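## Task

Remove the orange block marked 8 from the tower and put it down lying flat on the table, at least roughly two block widths away from the tower. The remaining tower must stay in its original spot, with its top block flat and centred on the stack. Neither the removed block nor the top block may be left leaning on the robot. Finally open the gripper and move the arm away; anything that stays in place only because the robot holds it does not count.

## Robot and tools

Robot: two arms, left_arm and right_arm, mounted facing each other across a table. left_arm's base sits on the +y side. The names do not tell you which side of a camera image an arm appears on.

Frame: one shared scene frame, in metres. Origin at the table's centre, +z up, table surface at z = +0.020. Each gripper's fingers point along its own +x axis and close along its own y axis. The reported end_effector_position is the spot between the finger pads, about 3 to 4 cm short of the fingertips. Reported hand positions can be somewhat wrong, more so when the arm is stretched far.

The row format (used by every moving call): a flat list of 16 numbers covering both arms, always all 16 even if one arm should not move. Order: left_arm x, y, z, qw, qx, qy, qz, opening, then right_arm x, y, z, qw, qx, qy, qz, opening. x, y, z is an absolute target position for that gripper in the scene frame (metres); qw..qz is an absolute target orientation quaternion, w first. Opening runs from -1 to 1: +1 is fully open (0.088 m), empty fingers touch near -0.80, and values below that change nothing. Closing from fully open takes at least about 0.5 s. To hold something, command roughly 0.07 below the grip_measured you see when the fingers contact it; a smaller gap gives a lighter hold. An arm meant to stay still should be sent its last reported position and the same quaternion you have been using (not a drifted readback), plus its intended opening.

Tools:
- execute_actions with "actions": an empty list just returns the state. A list holding one item {"rows": [...], "steps": n} plays rows one per control step (1/30 s), n at most 15 (default 15), up to 15 rows; if rows run out the last one repeats. A list holding {"steps": n} with no rows is a wait of up to 300 steps counted from the previous result. Optional "pictures" true/false. A call that breaks the rules is refused and nothing moves; this includes any target more than 0.6 m from that arm's last reported position along any of its gripper axes.
- move: "target" is one 16-number row (absolute poses for both arms); "speed" is the top path speed in m/s, 0.002 to 0.5, default 0.25 (rotation capped at double that in rad/s). Both grippers travel straight lines that finish together, lasting 0.5 to 10 s; longer paths are cut off at 10 s. Openings are sent when the move starts. Paths ignore obstacles and the other arm. Grippers can lag, wander or overshoot the speed, particularly with a nearly straight arm. Faster contact means harder impact; targets set deeper past a contact press harder.
- wait: "seconds" 0 to 10; nothing new is commanded.
- zoom_image: "camera" is one of cam_head_left, cam_head_right, cam_high, cam_low; "region" is [x0, y0, x1, y1] in image pixels, top-left origin, at most 504 by 504.
- finished_scene: "scene" is the number of the scene being closed; it grades the result and cannot be undone.

Controller behaviour: each step, the commanded pose is limited to within 70 mm and 16 degrees of the measured pose, then solved with damped inverse kinematics, favouring position over orientation. Far targets therefore need several actions; after an action ends an arm only continues to its last clipped pose. Joint friction may leave the gripper short or slightly tilted, and tiny moves may not happen, so check pose and tilt after every move and correct. The simulation keeps running between calls.

Reading results: the state line shows each gripper's position, quaternion and velocities. grip_measured gives finger opening on the command scale (may be off by about 1 mm, and reads narrower by up to 0.061 when squeezing hard). grip_effort_n is motor effort in newtons (negative closes); it stays nonzero from friction even when idle and shows n/a at first. "pose unreachable" and HELD mark steps the clearance check altered or blocked. A "Hand target" line shows where each arm is currently being driven. The move: line reports the ending (done, off_target, moving, held, fault), limits hit (paced = pose clipped; held = some steps blocked, after which the arm may jump faster), and each gripper's remaining distance. If only one arm is named, the other finished fine. MOTOR HOT appears from 50 °C; at 95 °C an OVER-TEMPERATURE FAULT holds the arm, and without cooling it may go limp. Holding loads heats motors.

Joint ranges (rad): waist -3.054 to 3.054, shoulder 0 to 3.142, elbow 0 to 2.356, wrist pitch and wrist yaw -1.571 to 1.571, wrist roll -3.142 to 3.142. Load limits (N m): waist 18.2, shoulder 22.5, elbow 22.4, wrist pitch 5.92, wrist yaw 5.9, wrist roll 5.54; a held object's weight adds in. Exceeding one stops that arm for 10 s and drops the rest of the call.

Avoid: arms colliding or pushing on each other, pushing anything off the table, dropping or slamming blocks, hard pushes into the tower. Occasional brief external tugs may hit a held part or a loose object. Camera calibrations are given per camera and may be off by a couple of degrees and millimetres.

Each tool is called in YAML: its name, and indented under it one key for each argument.

## Session

execute_actions:
  actions: []

Scene clock: 0.00 s of 3920.00 s.
left_arm: end_effector_position=(-0.0601, +0.3111, +0.2648) grip_measured=+0.817 grip_effort_n=n/a end_effector_quat_wxyz=(+0.555, +0.397, +0.597, -0.421) end_effector_velocity=(+0.004, -0.001, -0.000) end_effector_angular_velocity=(-0.011, -0.020, +0.011) | right_arm: end_effector_position=(-0.1665, -0.2342, +0.3055) grip_measured=+0.822 grip_effort_n=n/a end_effector_quat_wxyz=(+0.238, +0.611, +0.455, -0.602) end_effector_velocity=(-0.001, -0.000, -0.000) end_effector_angular_velocity=(-0.009, +0.008, +0.033)
Joint positions: left_arm=[-0.553  1.283  1.125 -1.366  0.05  -1.189  0.079] | right_arm=[ 1.354  1.663  1.731 -1.37   0.155 -1.621  0.079]
Joint velocities: left_arm=[ 0.002 -0.002 -0.002 -0.007 -0.022 -0.007 -0.   ] | right_arm=[-0.007 -0.002 -0.002  0.007 -0.022 -0.037 -0.   ]
Heat: left arm: hottest waist 23 °C (+0.0 °C/min); right arm: hottest shoulder 23 °C (+0.0 °C/min).
Hand target (left_arm): -0.060, +0.311, +0.265; +0.555, +0.397, +0.597, -0.421
Hand target (right_arm): -0.166, -0.234, +0.305; +0.238, +0.611, +0.455, -0.602

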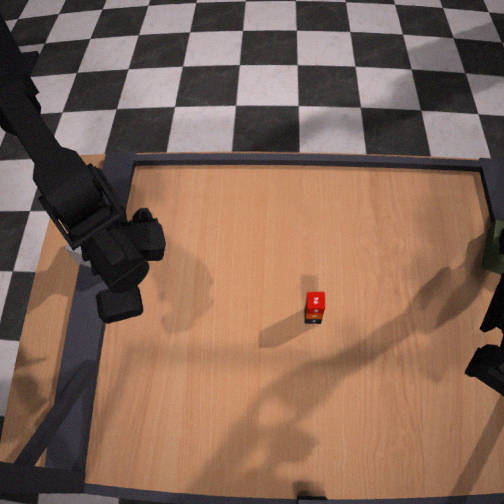

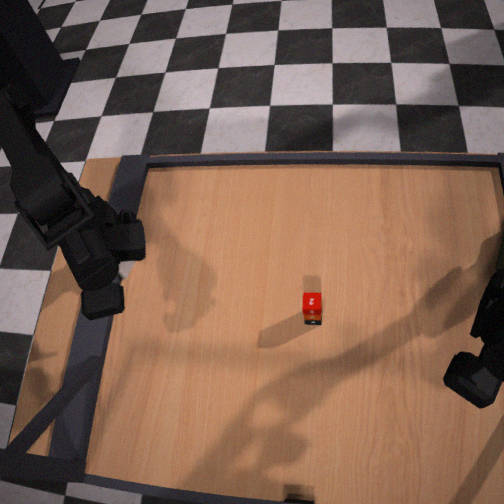

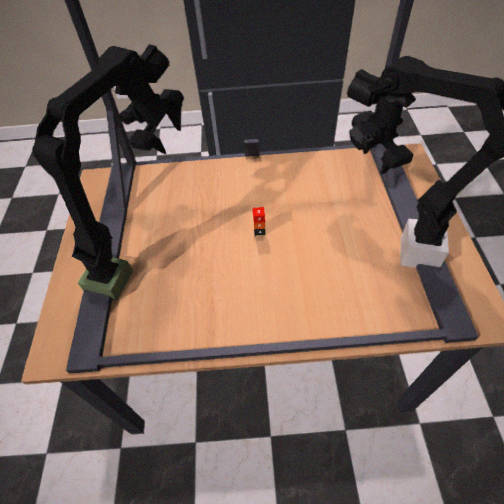

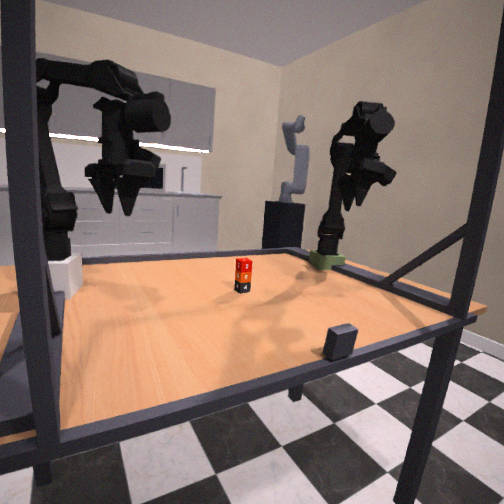

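zoom_image:
  camera: "cam_head_left"
  region: [280, 270, 350, 340]

zoom_image:
  camera: "cam_low"
  region: [210, 240, 280, 310]

zoom_image:
  camera: "cam_high"
  region: [225, 190, 295, 260]

Region (280, 270, 350, 340) of cam_head_left's 504x504 image, scaled by 7.200, with more detail than that image has.

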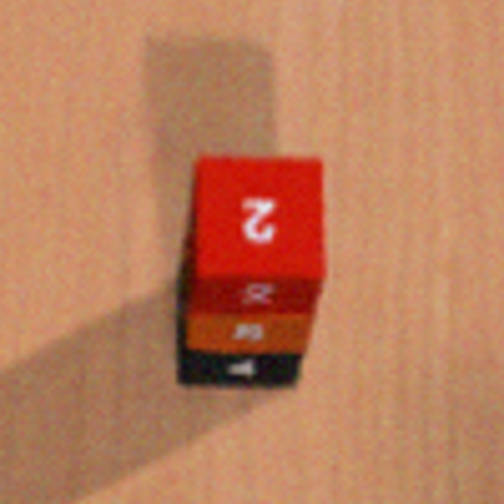

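Region (210, 240, 280, 310) of cam_low's 504x504 image, scaled by 7.200, with more detail than that image has.

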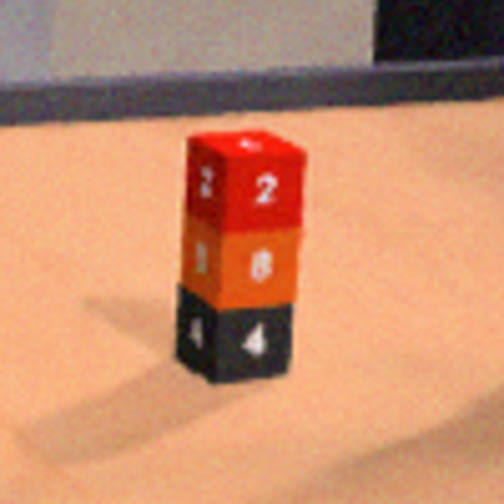

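Region (225, 190, 295, 260) of cam_high's 504x504 image, scaled by 7.200, with more detail than that image has.

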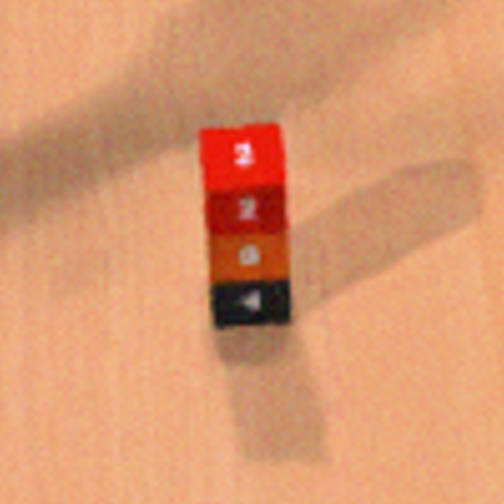

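move:
  target: [-0.037,0.01,0.18,0.5,0.5,0.5,-0.5,0.8,-0.037,-0.2,0.17,0.5,0.5,0.5,-0.5,0.8]

zoom_image:
  camera: "cam_low"
  region: [180, 180, 320, 320]

zoom_image:
  camera: "cam_high"
  region: [190, 120, 330, 260]

Scene clock: 12.53 s of 3920.00 s.
left_arm: end_effector_position=(-0.0365, +0.0118, +0.1835) grip_measured=+0.803 grip_effort_n=-17.0 end_effector_quat_wxyz=(+0.501, +0.494, +0.501, -0.504) end_effector_velocity=(+0.003, +0.002, -0.003) end_effector_angular_velocity=(+0.028, -0.016, +0.010) | right_arm: end_effector_position=(-0.0392, -0.1974, +0.1740) grip_measured=+0.803 grip_effort_n=-14.7 end_effector_quat_wxyz=(+0.496, +0.504, +0.504, -0.496) end_effector_velocity=(+0.002, -0.001, -0.000) end_effector_angular_velocity=(-0.010, +0.002, +0.000)
Joint positions: left_arm=[-0.007  2.3    2.045 -1.302  0.006 -0.31   0.078] | right_arm=[ 0.91   1.612  1.187 -1.131  0.007 -2.577  0.078]
Joint velocities: left_arm=[ 0.002  0.022  0.027 -0.037 -0.007 -0.007  0.   ] | right_arm=[-0.007 -0.002 -0.002 -0.007 -0.007 -0.007  0.   ]
Heat: left arm: hottest waist 23 °C (+0.0 °C/min); right arm: hottest shoulder 25 °C (+9.6 °C/min).
Hand target (left_arm): -0.036, +0.010, +0.179; +0.500, +0.498, +0.501, -0.502
Hand target (right_arm): -0.038, -0.199, +0.169; +0.501, +0.501, +0.500, -0.499
Off the commanded pose (left_arm): 0.004 m, 1 deg.
Off the commanded pose (right_arm): 0.005 m, 1 deg.
After step 90, 7.63 s passed at rest.
move: done

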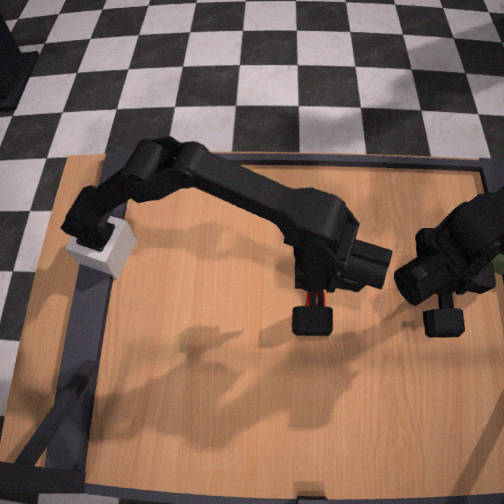

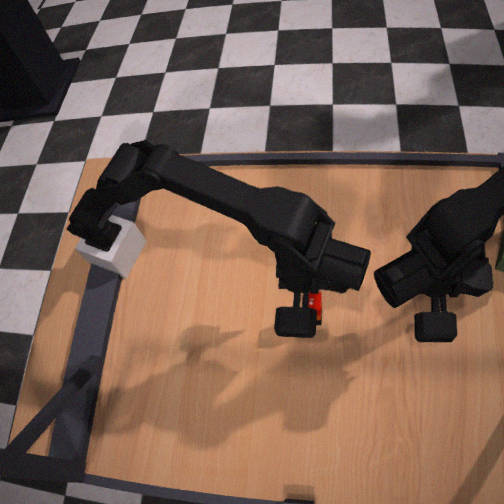

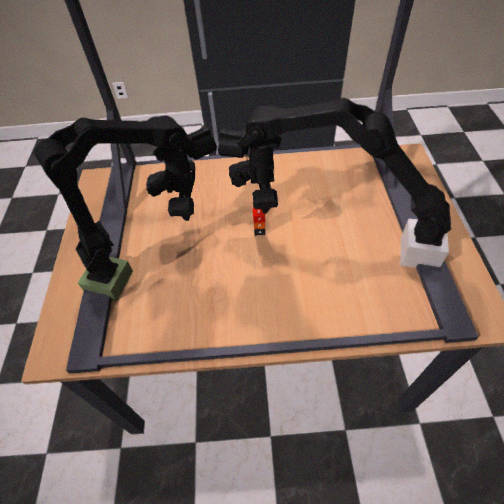

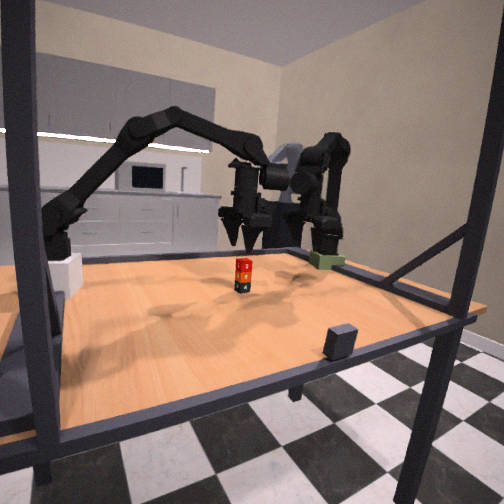

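Region (180, 180, 320, 320) of cam_low's 504x504 image, scaled by 3.600, with more detail than that image has.

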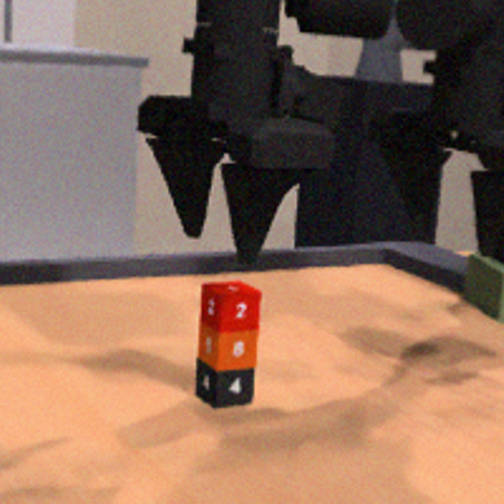

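Region (190, 120, 330, 260) of cam_high's 504x504 image, scaled by 3.600, with more detail than that image has.

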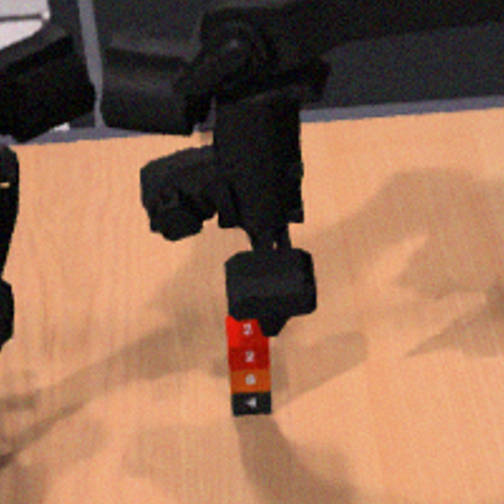

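move:
  target: [-0.037,-0.004,0.135,0.5,0.5,0.5,-0.5,0.8,-0.037,-0.24,0.17,0.5,0.5,0.5,-0.5,0.8]
  speed: 0.08

zoom_image:
  camera: "cam_low"
  region: [190, 210, 290, 310]

zoom_image:
  camera: "cam_high"
  region: [210, 160, 310, 260]

zoom_image:
  camera: "cam_head_right"
  region: [260, 250, 360, 350]

Scene clock: 17.63 s of 3920.00 s.
left_arm: end_effector_position=(-0.0390, -0.0052, +0.1437) grip_measured=+0.803 grip_effort_n=-17.0 end_effector_quat_wxyz=(+0.503, +0.493, +0.498, -0.506) end_effector_velocity=(-0.001, +0.006, +0.000) end_effector_angular_velocity=(+0.019, -0.013, +0.000) | right_arm: end_effector_position=(-0.0372, -0.2366, +0.1701) grip_measured=+0.803 grip_effort_n=-14.7 end_effector_quat_wxyz=(+0.500, +0.501, +0.501, -0.498) end_effector_velocity=(+0.003, -0.007, -0.001) end_effector_angular_velocity=(-0.026, -0.010, +0.010)
Joint positions: left_arm=[-0.002  2.391  2.043 -1.204  0.002 -0.304  0.078] | right_arm=[ 0.985  1.498  1.059 -1.131  0.004 -2.503  0.078]
Joint velocities: left_arm=[-0.007 -0.002 -0.002 -0.022 -0.007 -0.007 -0.   ] | right_arm=[ 0.002 -0.007 -0.012 -0.022 -0.007 -0.007 -0.   ]
Heat: left arm: hottest shoulder 24 °C (+3.4 °C/min); right arm: hottest shoulder 25 °C (+6.8 °C/min).
Hand target (left_arm): -0.037, -0.004, +0.135; +0.500, +0.500, +0.500, -0.500
Hand target (right_arm): -0.037, -0.240, +0.170; +0.500, +0.500, +0.500, -0.500
Off the commanded pose (left_arm): 0.009 m, 1 deg.
Off the commanded pose (right_arm): 0.003 m, 0 deg.
After step 90, 1.07 s passed at rest.
move: off_target (left_arm)

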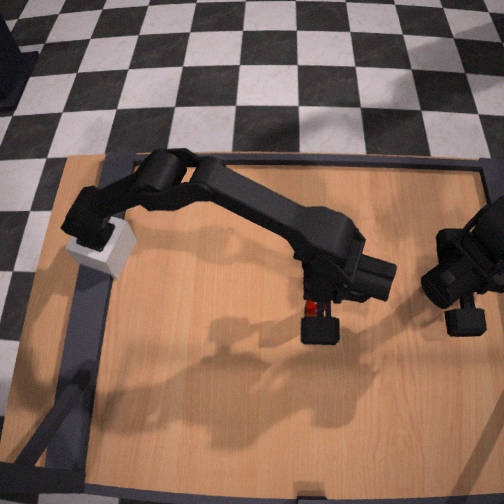

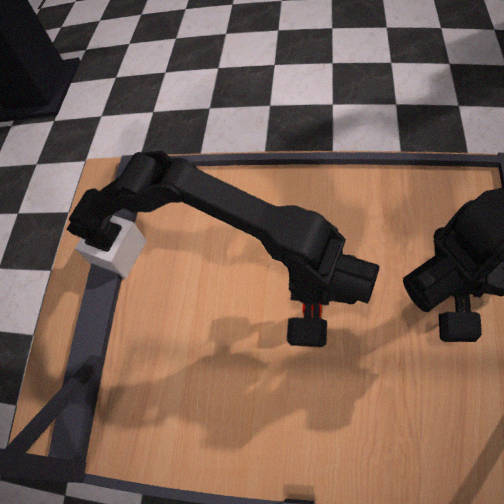

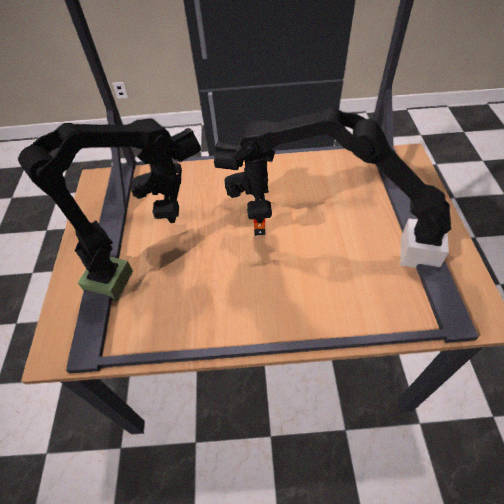

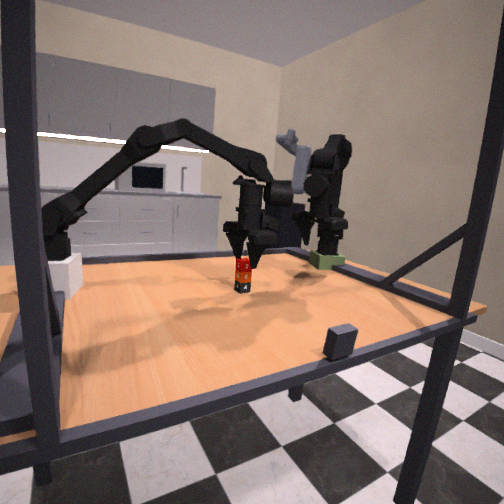

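Region (190, 210, 290, 310) of cam_low's 504x504 image, scaled by 5.040, with more detail than that image has.

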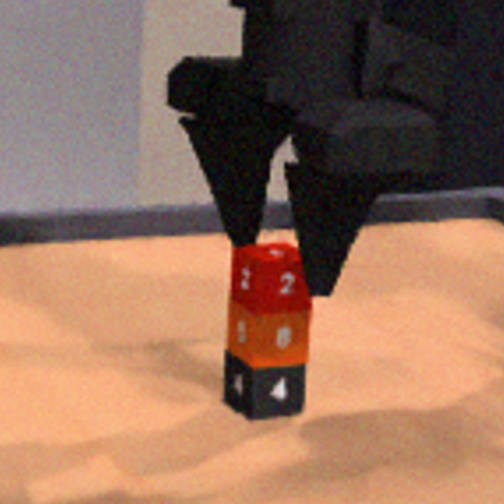

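Region (210, 160, 310, 260) of cam_high's 504x504 image, scaled by 5.040, with more detail than that image has.

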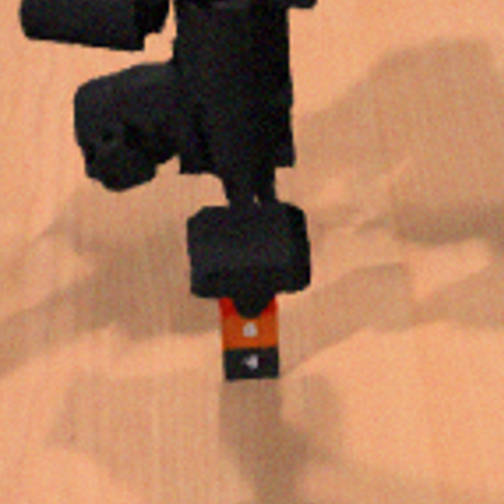

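Region (260, 250, 360, 350) of cam_head_right's 504x504 image, scaled by 5.040, with more detail than that image has.

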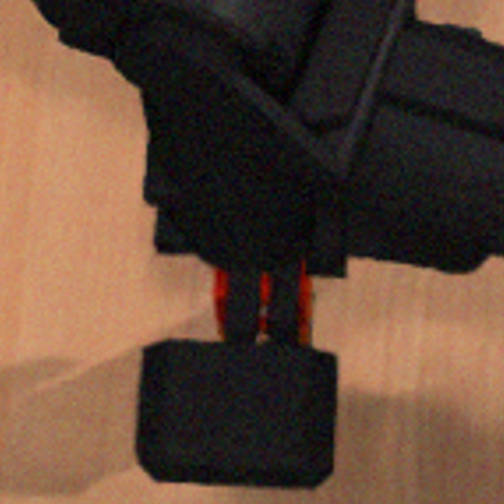

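move:
  target: [-0.030,-0.004,0.129,0.5,0.5,0.5,-0.5,0.15,-0.037,-0.24,0.17,0.5,0.5,0.5,-0.5,0.8]
  speed: 0.05

zoom_image:
  camera: "cam_low"
  region: [190, 210, 290, 310]

zoom_image:
  camera: "cam_high"
  region: [210, 160, 310, 260]

Scene clock: 20.90 s of 3920.00 s.
left_arm: end_effector_position=(-0.0325, -0.0067, +0.1371) grip_measured=+0.154 grip_effort_n=-17.0 end_effector_quat_wxyz=(+0.503, +0.493, +0.498, -0.506) end_effector_velocity=(-0.001, +0.004, -0.001) end_effector_angular_velocity=(+0.010, -0.010, +0.000) | right_arm: end_effector_position=(-0.0374, -0.2370, +0.1701) grip_measured=+0.803 grip_effort_n=-15.1 end_effector_quat_wxyz=(+0.500, +0.501, +0.501, -0.498) end_effector_velocity=(-0.002, -0.004, +0.002) end_effector_angular_velocity=(-0.011, +0.019, +0.024)
Joint positions: left_arm=[ 0.012  2.391  2.017 -1.177  0.002 -0.29   0.047] | right_arm=[ 0.987  1.497  1.058 -1.131  0.004 -2.501  0.078]
Joint velocities: left_arm=[-0.007 -0.002 -0.007 -0.007 -0.007 -0.007 -0.001] | right_arm=[ 0.002 -0.012 -0.002 -0.007 -0.022 -0.022 -0.   ]
Heat: left arm: hottest shoulder 24 °C (+2.9 °C/min); right arm: hottest shoulder 25 °C (+5.7 °C/min).
Hand target (left_arm): -0.030, -0.004, +0.129; +0.500, +0.500, +0.500, -0.500
Hand target (right_arm): -0.037, -0.240, +0.170; +0.500, +0.500, +0.500, -0.500
Off the commanded pose (left_arm): 0.009 m, 1 deg.
Off the commanded pose (right_arm): 0.003 m, 0 deg.
move: off_target (left_arm)

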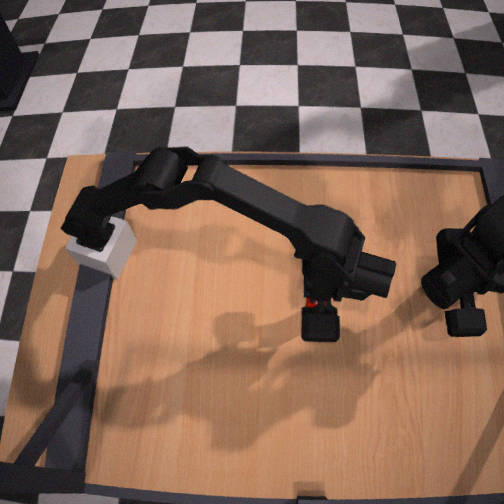

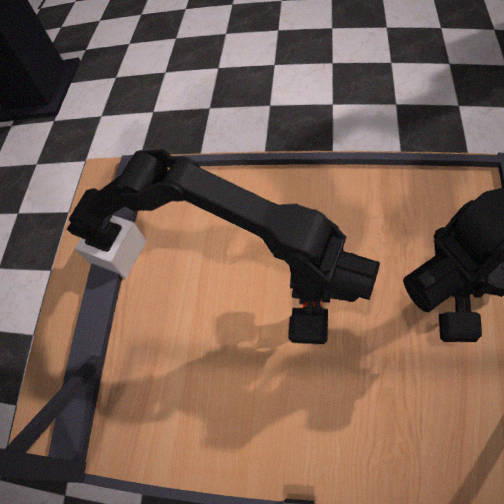

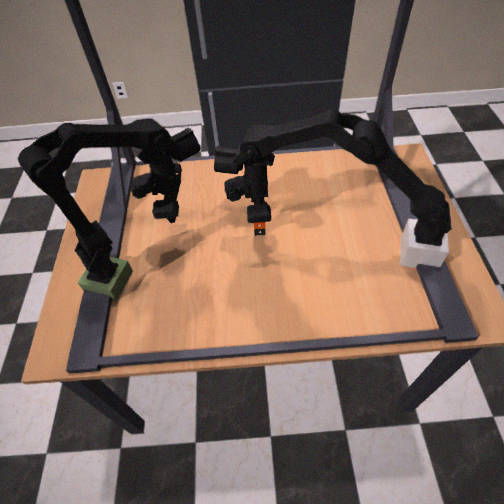

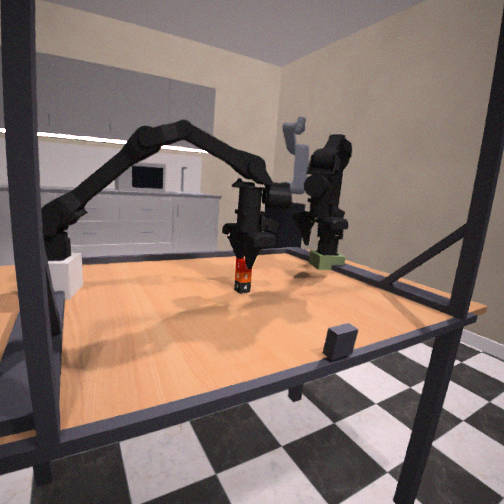

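Region (190, 210, 290, 310) of cam_low's 504x504 image, scaled by 5.040, with more detail than that image has.

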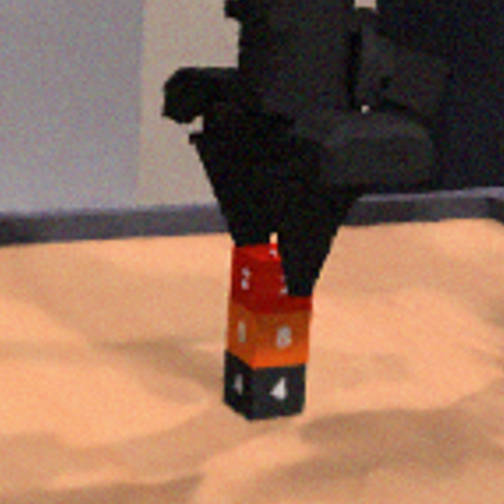

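Region (210, 160, 310, 260) of cam_high's 504x504 image, scaled by 5.040, with more detail than that image has.

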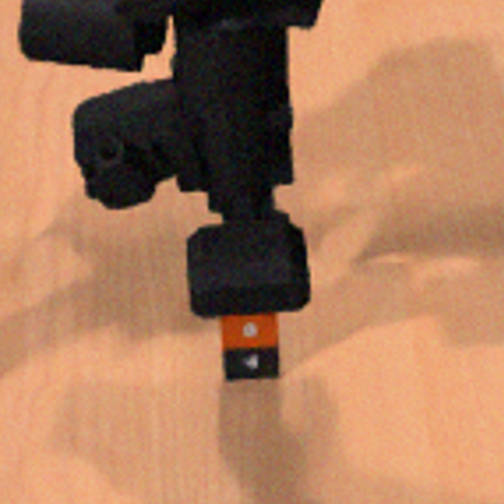

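Looks fine; close.

move:
  target: [-0.030,-0.004,0.129,0.5,0.5,0.5,-0.5,-0.33,-0.037,-0.24,0.17,0.5,0.5,0.5,-0.5,0.8]

zoom_image:
  camera: "cam_low"
  region: [190, 210, 290, 310]

Scene clock: 23.77 s of 3920.00 s.
left_arm: end_effector_position=(-0.0326, -0.0068, +0.1371) grip_measured=-0.212 grip_effort_n=-83.5 end_effector_quat_wxyz=(+0.503, +0.492, +0.498, -0.507) end_effector_velocity=(+0.003, +0.001, +0.000) end_effector_angular_velocity=(+0.001, -0.023, +0.020) | right_arm: end_effector_position=(-0.0374, -0.2370, +0.1701) grip_measured=+0.803 grip_effort_n=-14.7 end_effector_quat_wxyz=(+0.500, +0.501, +0.501, -0.498) end_effector_velocity=(-0.000, -0.003, +0.001) end_effector_angular_velocity=(-0.006, +0.004, -0.005)
Joint positions: left_arm=[ 0.012  2.391  2.017 -1.175  0.002 -0.289  0.029] | right_arm=[ 0.987  1.497  1.058 -1.131  0.004 -2.501  0.078]
Joint velocities: left_arm=[-0.002 -0.002 -0.002 -0.007 -0.022 -0.022 -0.   ] | right_arm=[ 0.002 -0.007 -0.002 -0.007 -0.007  0.007 -0.   ]
Heat: left arm: hottest shoulder 25 °C (+5.0 °C/min); right arm: hottest shoulder 26 °C (+7.6 °C/min).
Hand target (left_arm): -0.030, -0.004, +0.129; +0.500, +0.500, +0.500, -0.500
Hand target (right_arm): -0.037, -0.240, +0.170; +0.500, +0.500, +0.500, -0.500
Off the commanded pose (left_arm): 0.009 m, 1 deg.
Off the commanded pose (right_arm): 0.003 m, 0 deg.
move: off_target (left_arm)

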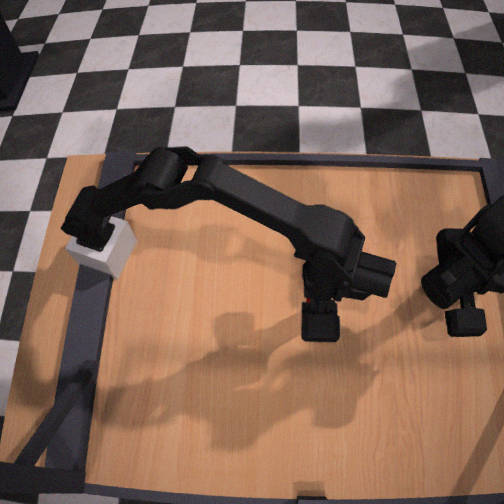

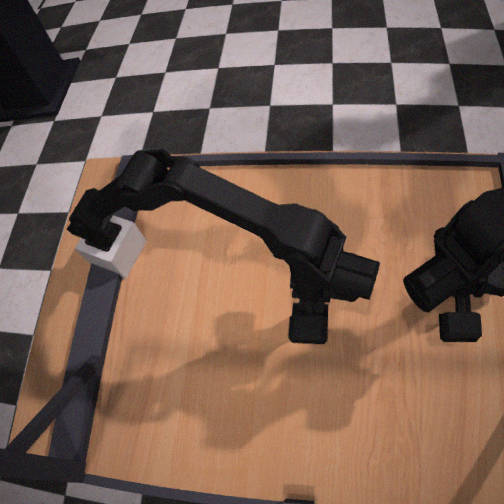

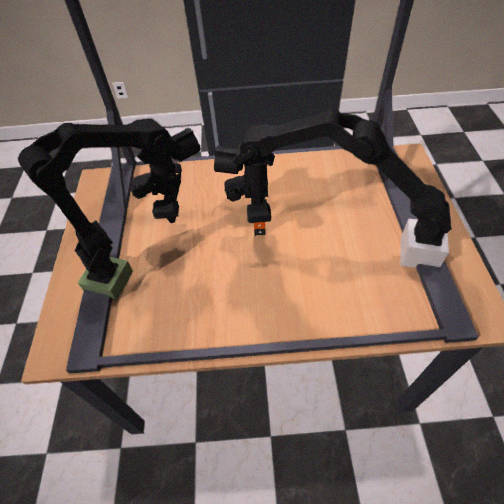

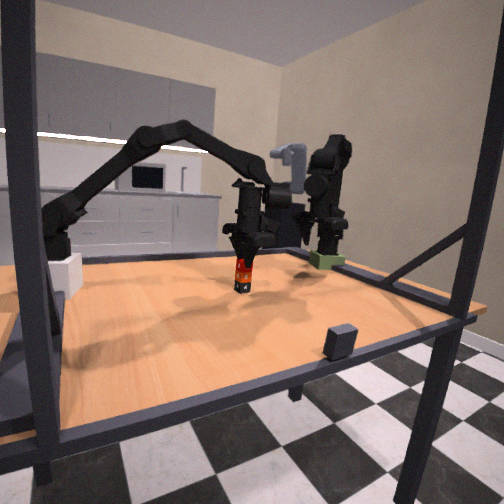

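Region (190, 210, 290, 310) of cam_low's 504x504 image, scaled by 5.040, with more detail than that image has.

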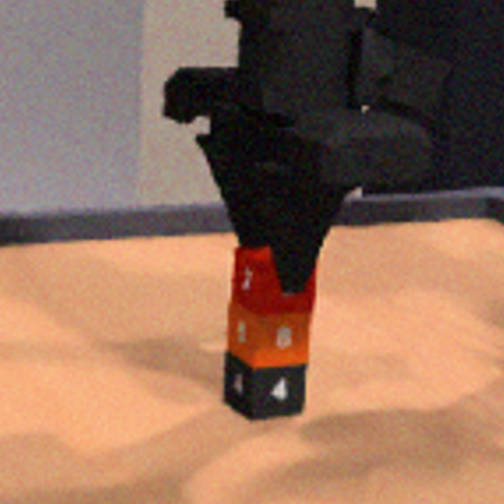

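move:
  target: [-0.032,-0.004,0.165,0.5,0.5,0.5,-0.5,-0.33,-0.037,-0.24,0.17,0.5,0.5,0.5,-0.5,0.8]
  speed: 0.1

move:
  target: [-0.035,0.24,0.165,0.5,0.5,0.5,-0.5,-0.33,-0.033,0.005,0.14,0.5,0.5,0.5,-0.5,0.8]

zoom_image:
  camera: "cam_low"
  region: [190, 210, 290, 310]

zoom_image:
  camera: "cam_high"
  region: [210, 160, 310, 260]

Scene clock: 27.07 s of 3920.00 s.
left_arm: end_effector_position=(-0.0311, -0.0019, +0.1606) grip_measured=-0.212 grip_effort_n=-83.5 end_effector_quat_wxyz=(+0.498, +0.503, +0.503, -0.496) end_effector_velocity=(-0.003, -0.001, +0.006) end_effector_angular_velocity=(-0.010, +0.010, +0.020) | right_arm: end_effector_position=(-0.0375, -0.2371, +0.1701) grip_measured=+0.803 grip_effort_n=-14.7 end_effector_quat_wxyz=(+0.500, +0.501, +0.501, -0.498) end_effector_velocity=(+0.003, -0.005, -0.001) end_effector_angular_velocity=(-0.026, -0.010, +0.005)
Joint positions: left_arm=[ 0.012  2.391  2.111 -1.302  0.002 -0.289  0.029] | right_arm=[ 0.987  1.497  1.058 -1.131  0.004 -2.501  0.078]
Joint velocities: left_arm=[-0.002 -0.007  0.012 -0.007  0.007 -0.022  0.   ] | right_arm=[-0.002  0.002 -0.002 -0.022 -0.007 -0.007  0.   ]
Heat: left arm: hottest shoulder 26 °C (+6.7 °C/min); right arm: hottest shoulder 26 °C (+6.7 °C/min).
Hand target (left_arm): -0.032, -0.004, +0.165; +0.500, +0.500, +0.500, -0.500
Hand target (right_arm): -0.037, -0.240, +0.170; +0.500, +0.500, +0.500, -0.500
Off the commanded pose (left_arm): 0.005 m, 1 deg.
Off the commanded pose (right_arm): 0.003 m, 0 deg.
move: done

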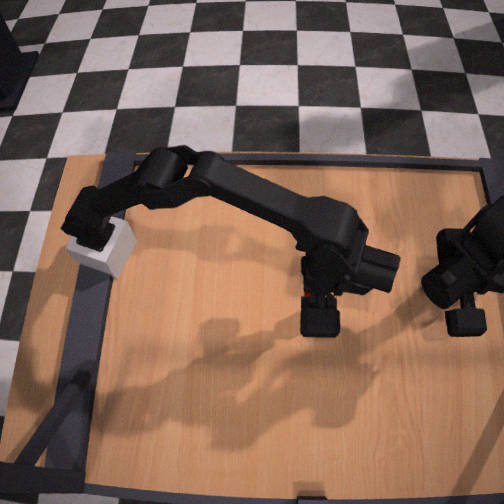

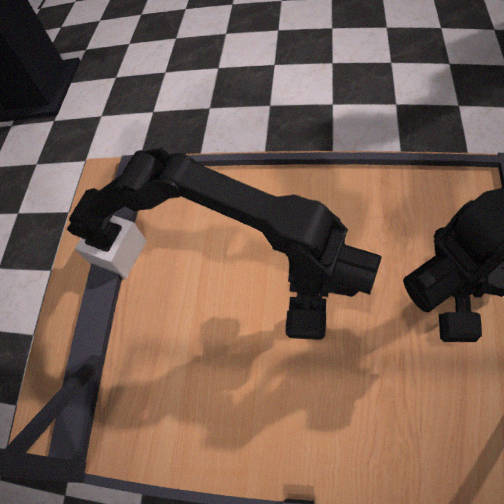

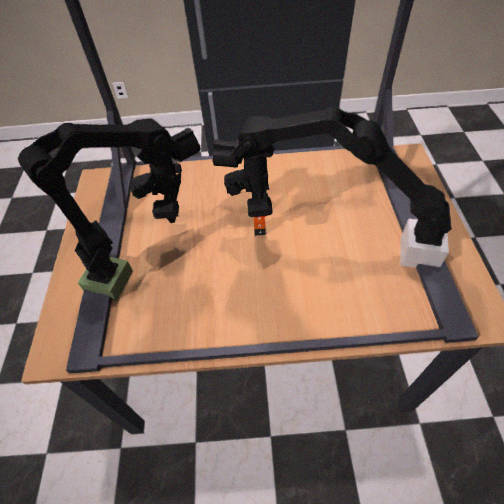

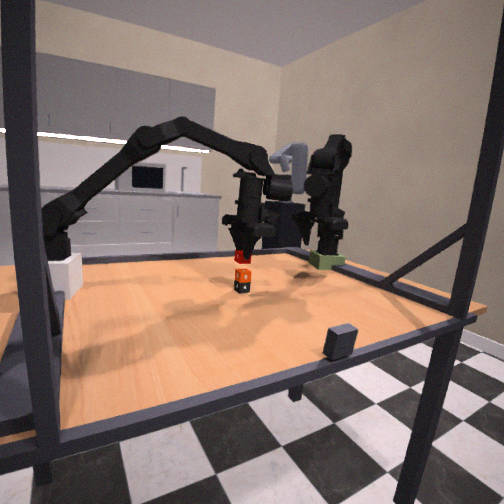

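Scene clock: 29.57 s of 3920.00 s.
left_arm: end_effector_position=(-0.0372, +0.2374, +0.1664) grip_measured=-0.212 grip_effort_n=-83.5 end_effector_quat_wxyz=(+0.499, +0.501, +0.500, -0.500) end_effector_velocity=(+0.004, +0.003, +0.001) end_effector_angular_velocity=(+0.010, -0.016, +0.010) | right_arm: end_effector_position=(-0.0342, +0.0026, +0.1435) grip_measured=+0.803 grip_effort_n=-15.1 end_effector_quat_wxyz=(+0.500, +0.502, +0.500, -0.498) end_effector_velocity=(+0.002, +0.001, +0.002) end_effector_angular_velocity=(-0.023, +0.000, -0.015)
Joint positions: left_arm=[-0.293  1.534  0.937 -0.976  0.001 -0.591  0.029] | right_arm=[ 0.666  2.371  2.142 -1.34   0.005 -2.82   0.078]
Joint velocities: left_arm=[ 0.002 -0.007 -0.002 -0.022 -0.007 -0.007 -0.   ] | right_arm=[-0.007  0.027  0.056 -0.051 -0.007  0.007 -0.   ]
Heat: left arm: hottest shoulder 26 °C (+6.1 °C/min); right arm: hottest shoulder 26 °C (+6.1 °C/min).
Hand target (left_arm): -0.036, +0.240, +0.166; +0.500, +0.501, +0.500, -0.499
Hand target (right_arm): -0.034, +0.005, +0.141; +0.501, +0.501, +0.499, -0.499
Off the commanded pose (left_arm): 0.004 m, 0 deg.
Off the commanded pose (right_arm): 0.004 m, 0 deg.
move: done; limits=paced,held; held on 7 of 75 steps (right_arm)
pose unreachable (right arm): on one or more control steps of this call this arm could not follow its commanded pose, so it was not sent that pose on those steps. It may still have moved: this result reports where it is.
cause: the commanded pose would bring a part of the arm too close to another arm (a part of this arm just beyond joint 4 (wrist pitch) and a part of the other arm just beyond its joint 4 (wrist pitch)).

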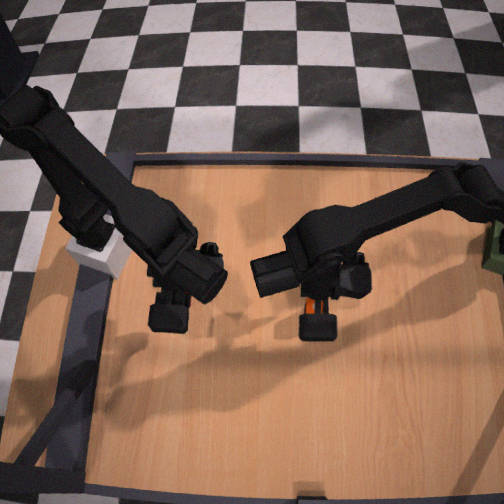

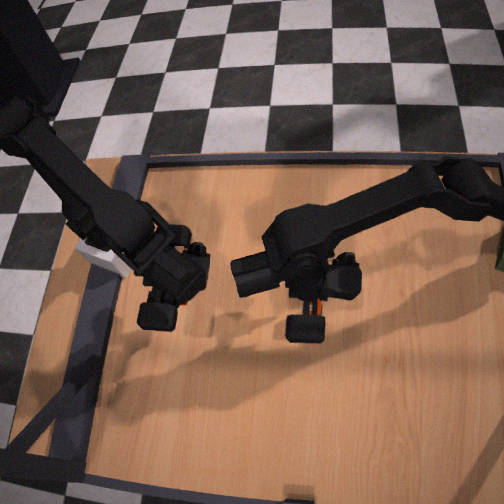

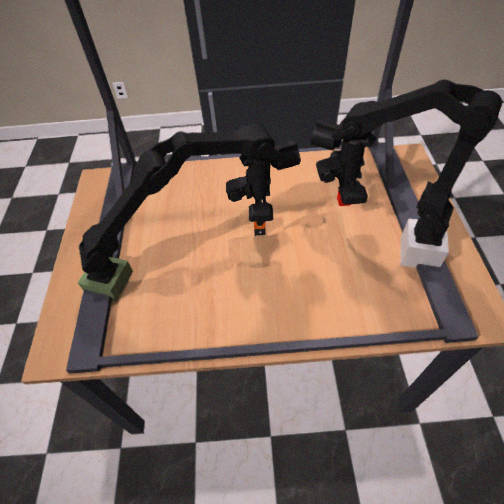

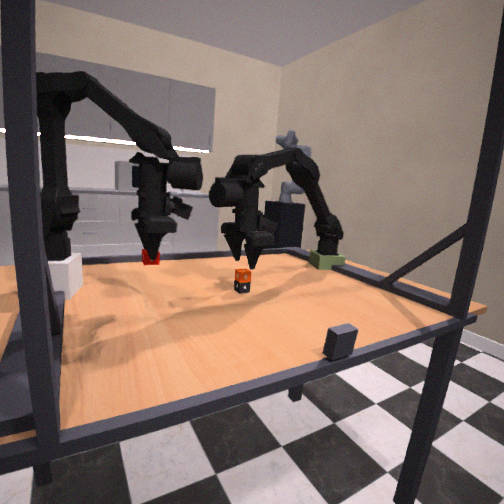

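Region (190, 210, 290, 310) of cam_low's 504x504 image, scaled by 5.040, with more detail than that image has.

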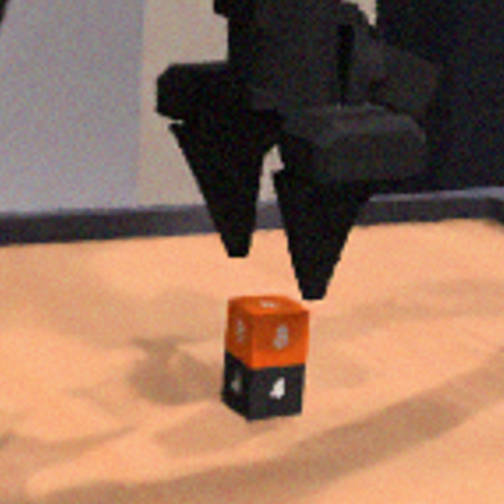

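Region (210, 160, 310, 260) of cam_high's 504x504 image, scaled by 5.040, with more detail than that image has.

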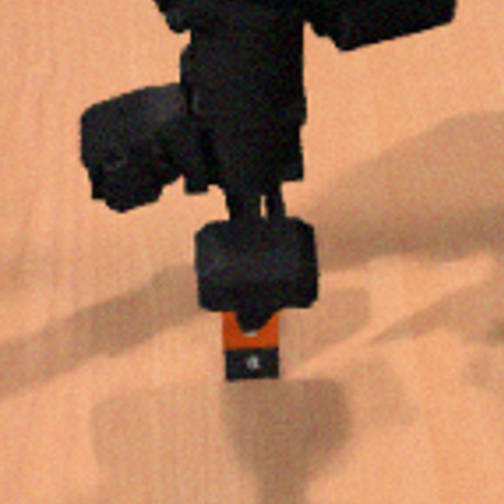

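x +3 mm; target measured z ≈0.105.

move:
  target: [-0.035,0.24,0.165,0.5,0.5,0.5,-0.5,-0.33,-0.030,0.004,0.1,0.5,0.5,0.5,-0.5,0.15]
  speed: 0.08

zoom_image:
  camera: "cam_low"
  region: [190, 210, 290, 310]

Scene clock: 32.30 s of 3920.00 s.
left_arm: end_effector_position=(-0.0368, +0.2379, +0.1658) grip_measured=-0.212 grip_effort_n=-83.5 end_effector_quat_wxyz=(+0.499, +0.500, +0.500, -0.501) end_effector_velocity=(+0.001, +0.002, -0.000) end_effector_angular_velocity=(+0.002, -0.010, +0.000) | right_arm: end_effector_position=(-0.0316, +0.0068, +0.1076) grip_measured=+0.153 grip_effort_n=-14.7 end_effector_quat_wxyz=(+0.494, +0.505, +0.505, -0.496) end_effector_velocity=(+0.002, +0.001, -0.001) end_effector_angular_velocity=(+0.005, -0.007, +0.019)
Joint positions: left_arm=[-0.293  1.53   0.931 -0.971  0.001 -0.591  0.029] | right_arm=[ 0.657  2.379  2.014 -1.187  0.005 -2.828  0.046]
Joint velocities: left_arm=[-0.007 -0.002 -0.002 -0.007 -0.007 -0.007 -0.   ] | right_arm=[-0.002 -0.002 -0.007  0.007  0.007 -0.022 -0.001]
Heat: left arm: hottest shoulder 26 °C (+5.6 °C/min); right arm: hottest shoulder 27 °C (+7.4 °C/min).
Hand target (left_arm): -0.035, +0.240, +0.165; +0.500, +0.500, +0.500, -0.500
Hand target (right_arm): -0.030, +0.004, +0.100; +0.500, +0.500, +0.500, -0.500
Off the commanded pose (left_arm): 0.003 m, 0 deg.
Off the commanded pose (right_arm): 0.008 m, 1 deg.
move: done

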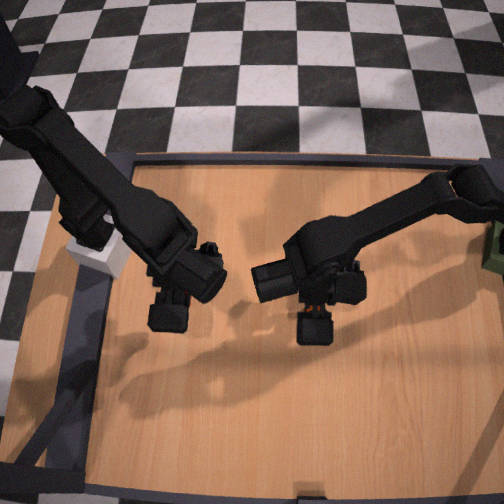

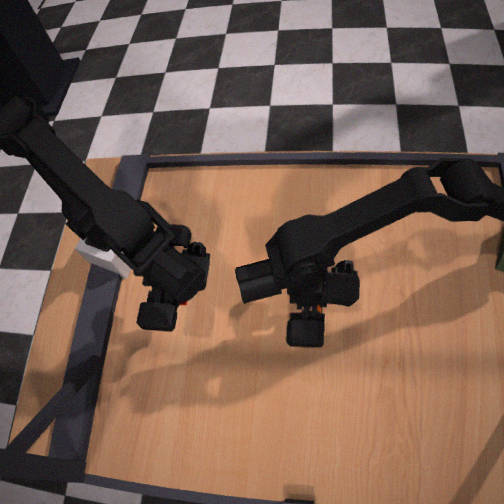

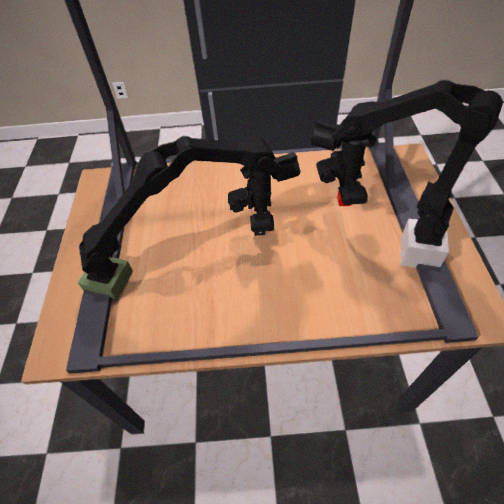

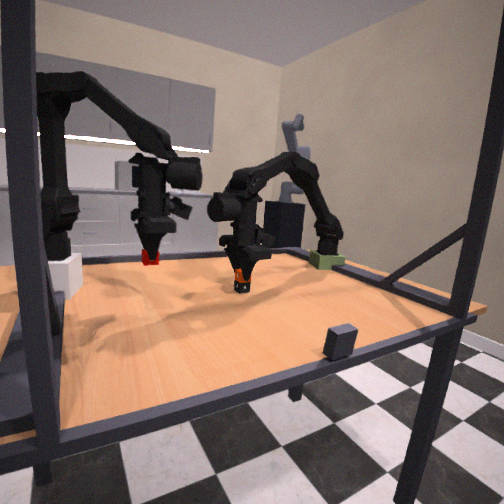

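Region (190, 210, 290, 310) of cam_low's 504x504 image, scaled by 5.040, with more detail than that image has.

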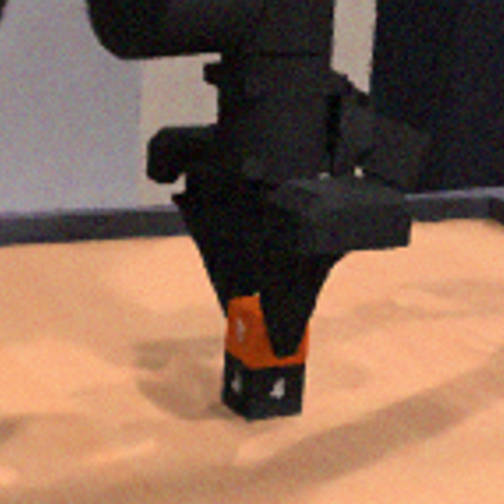

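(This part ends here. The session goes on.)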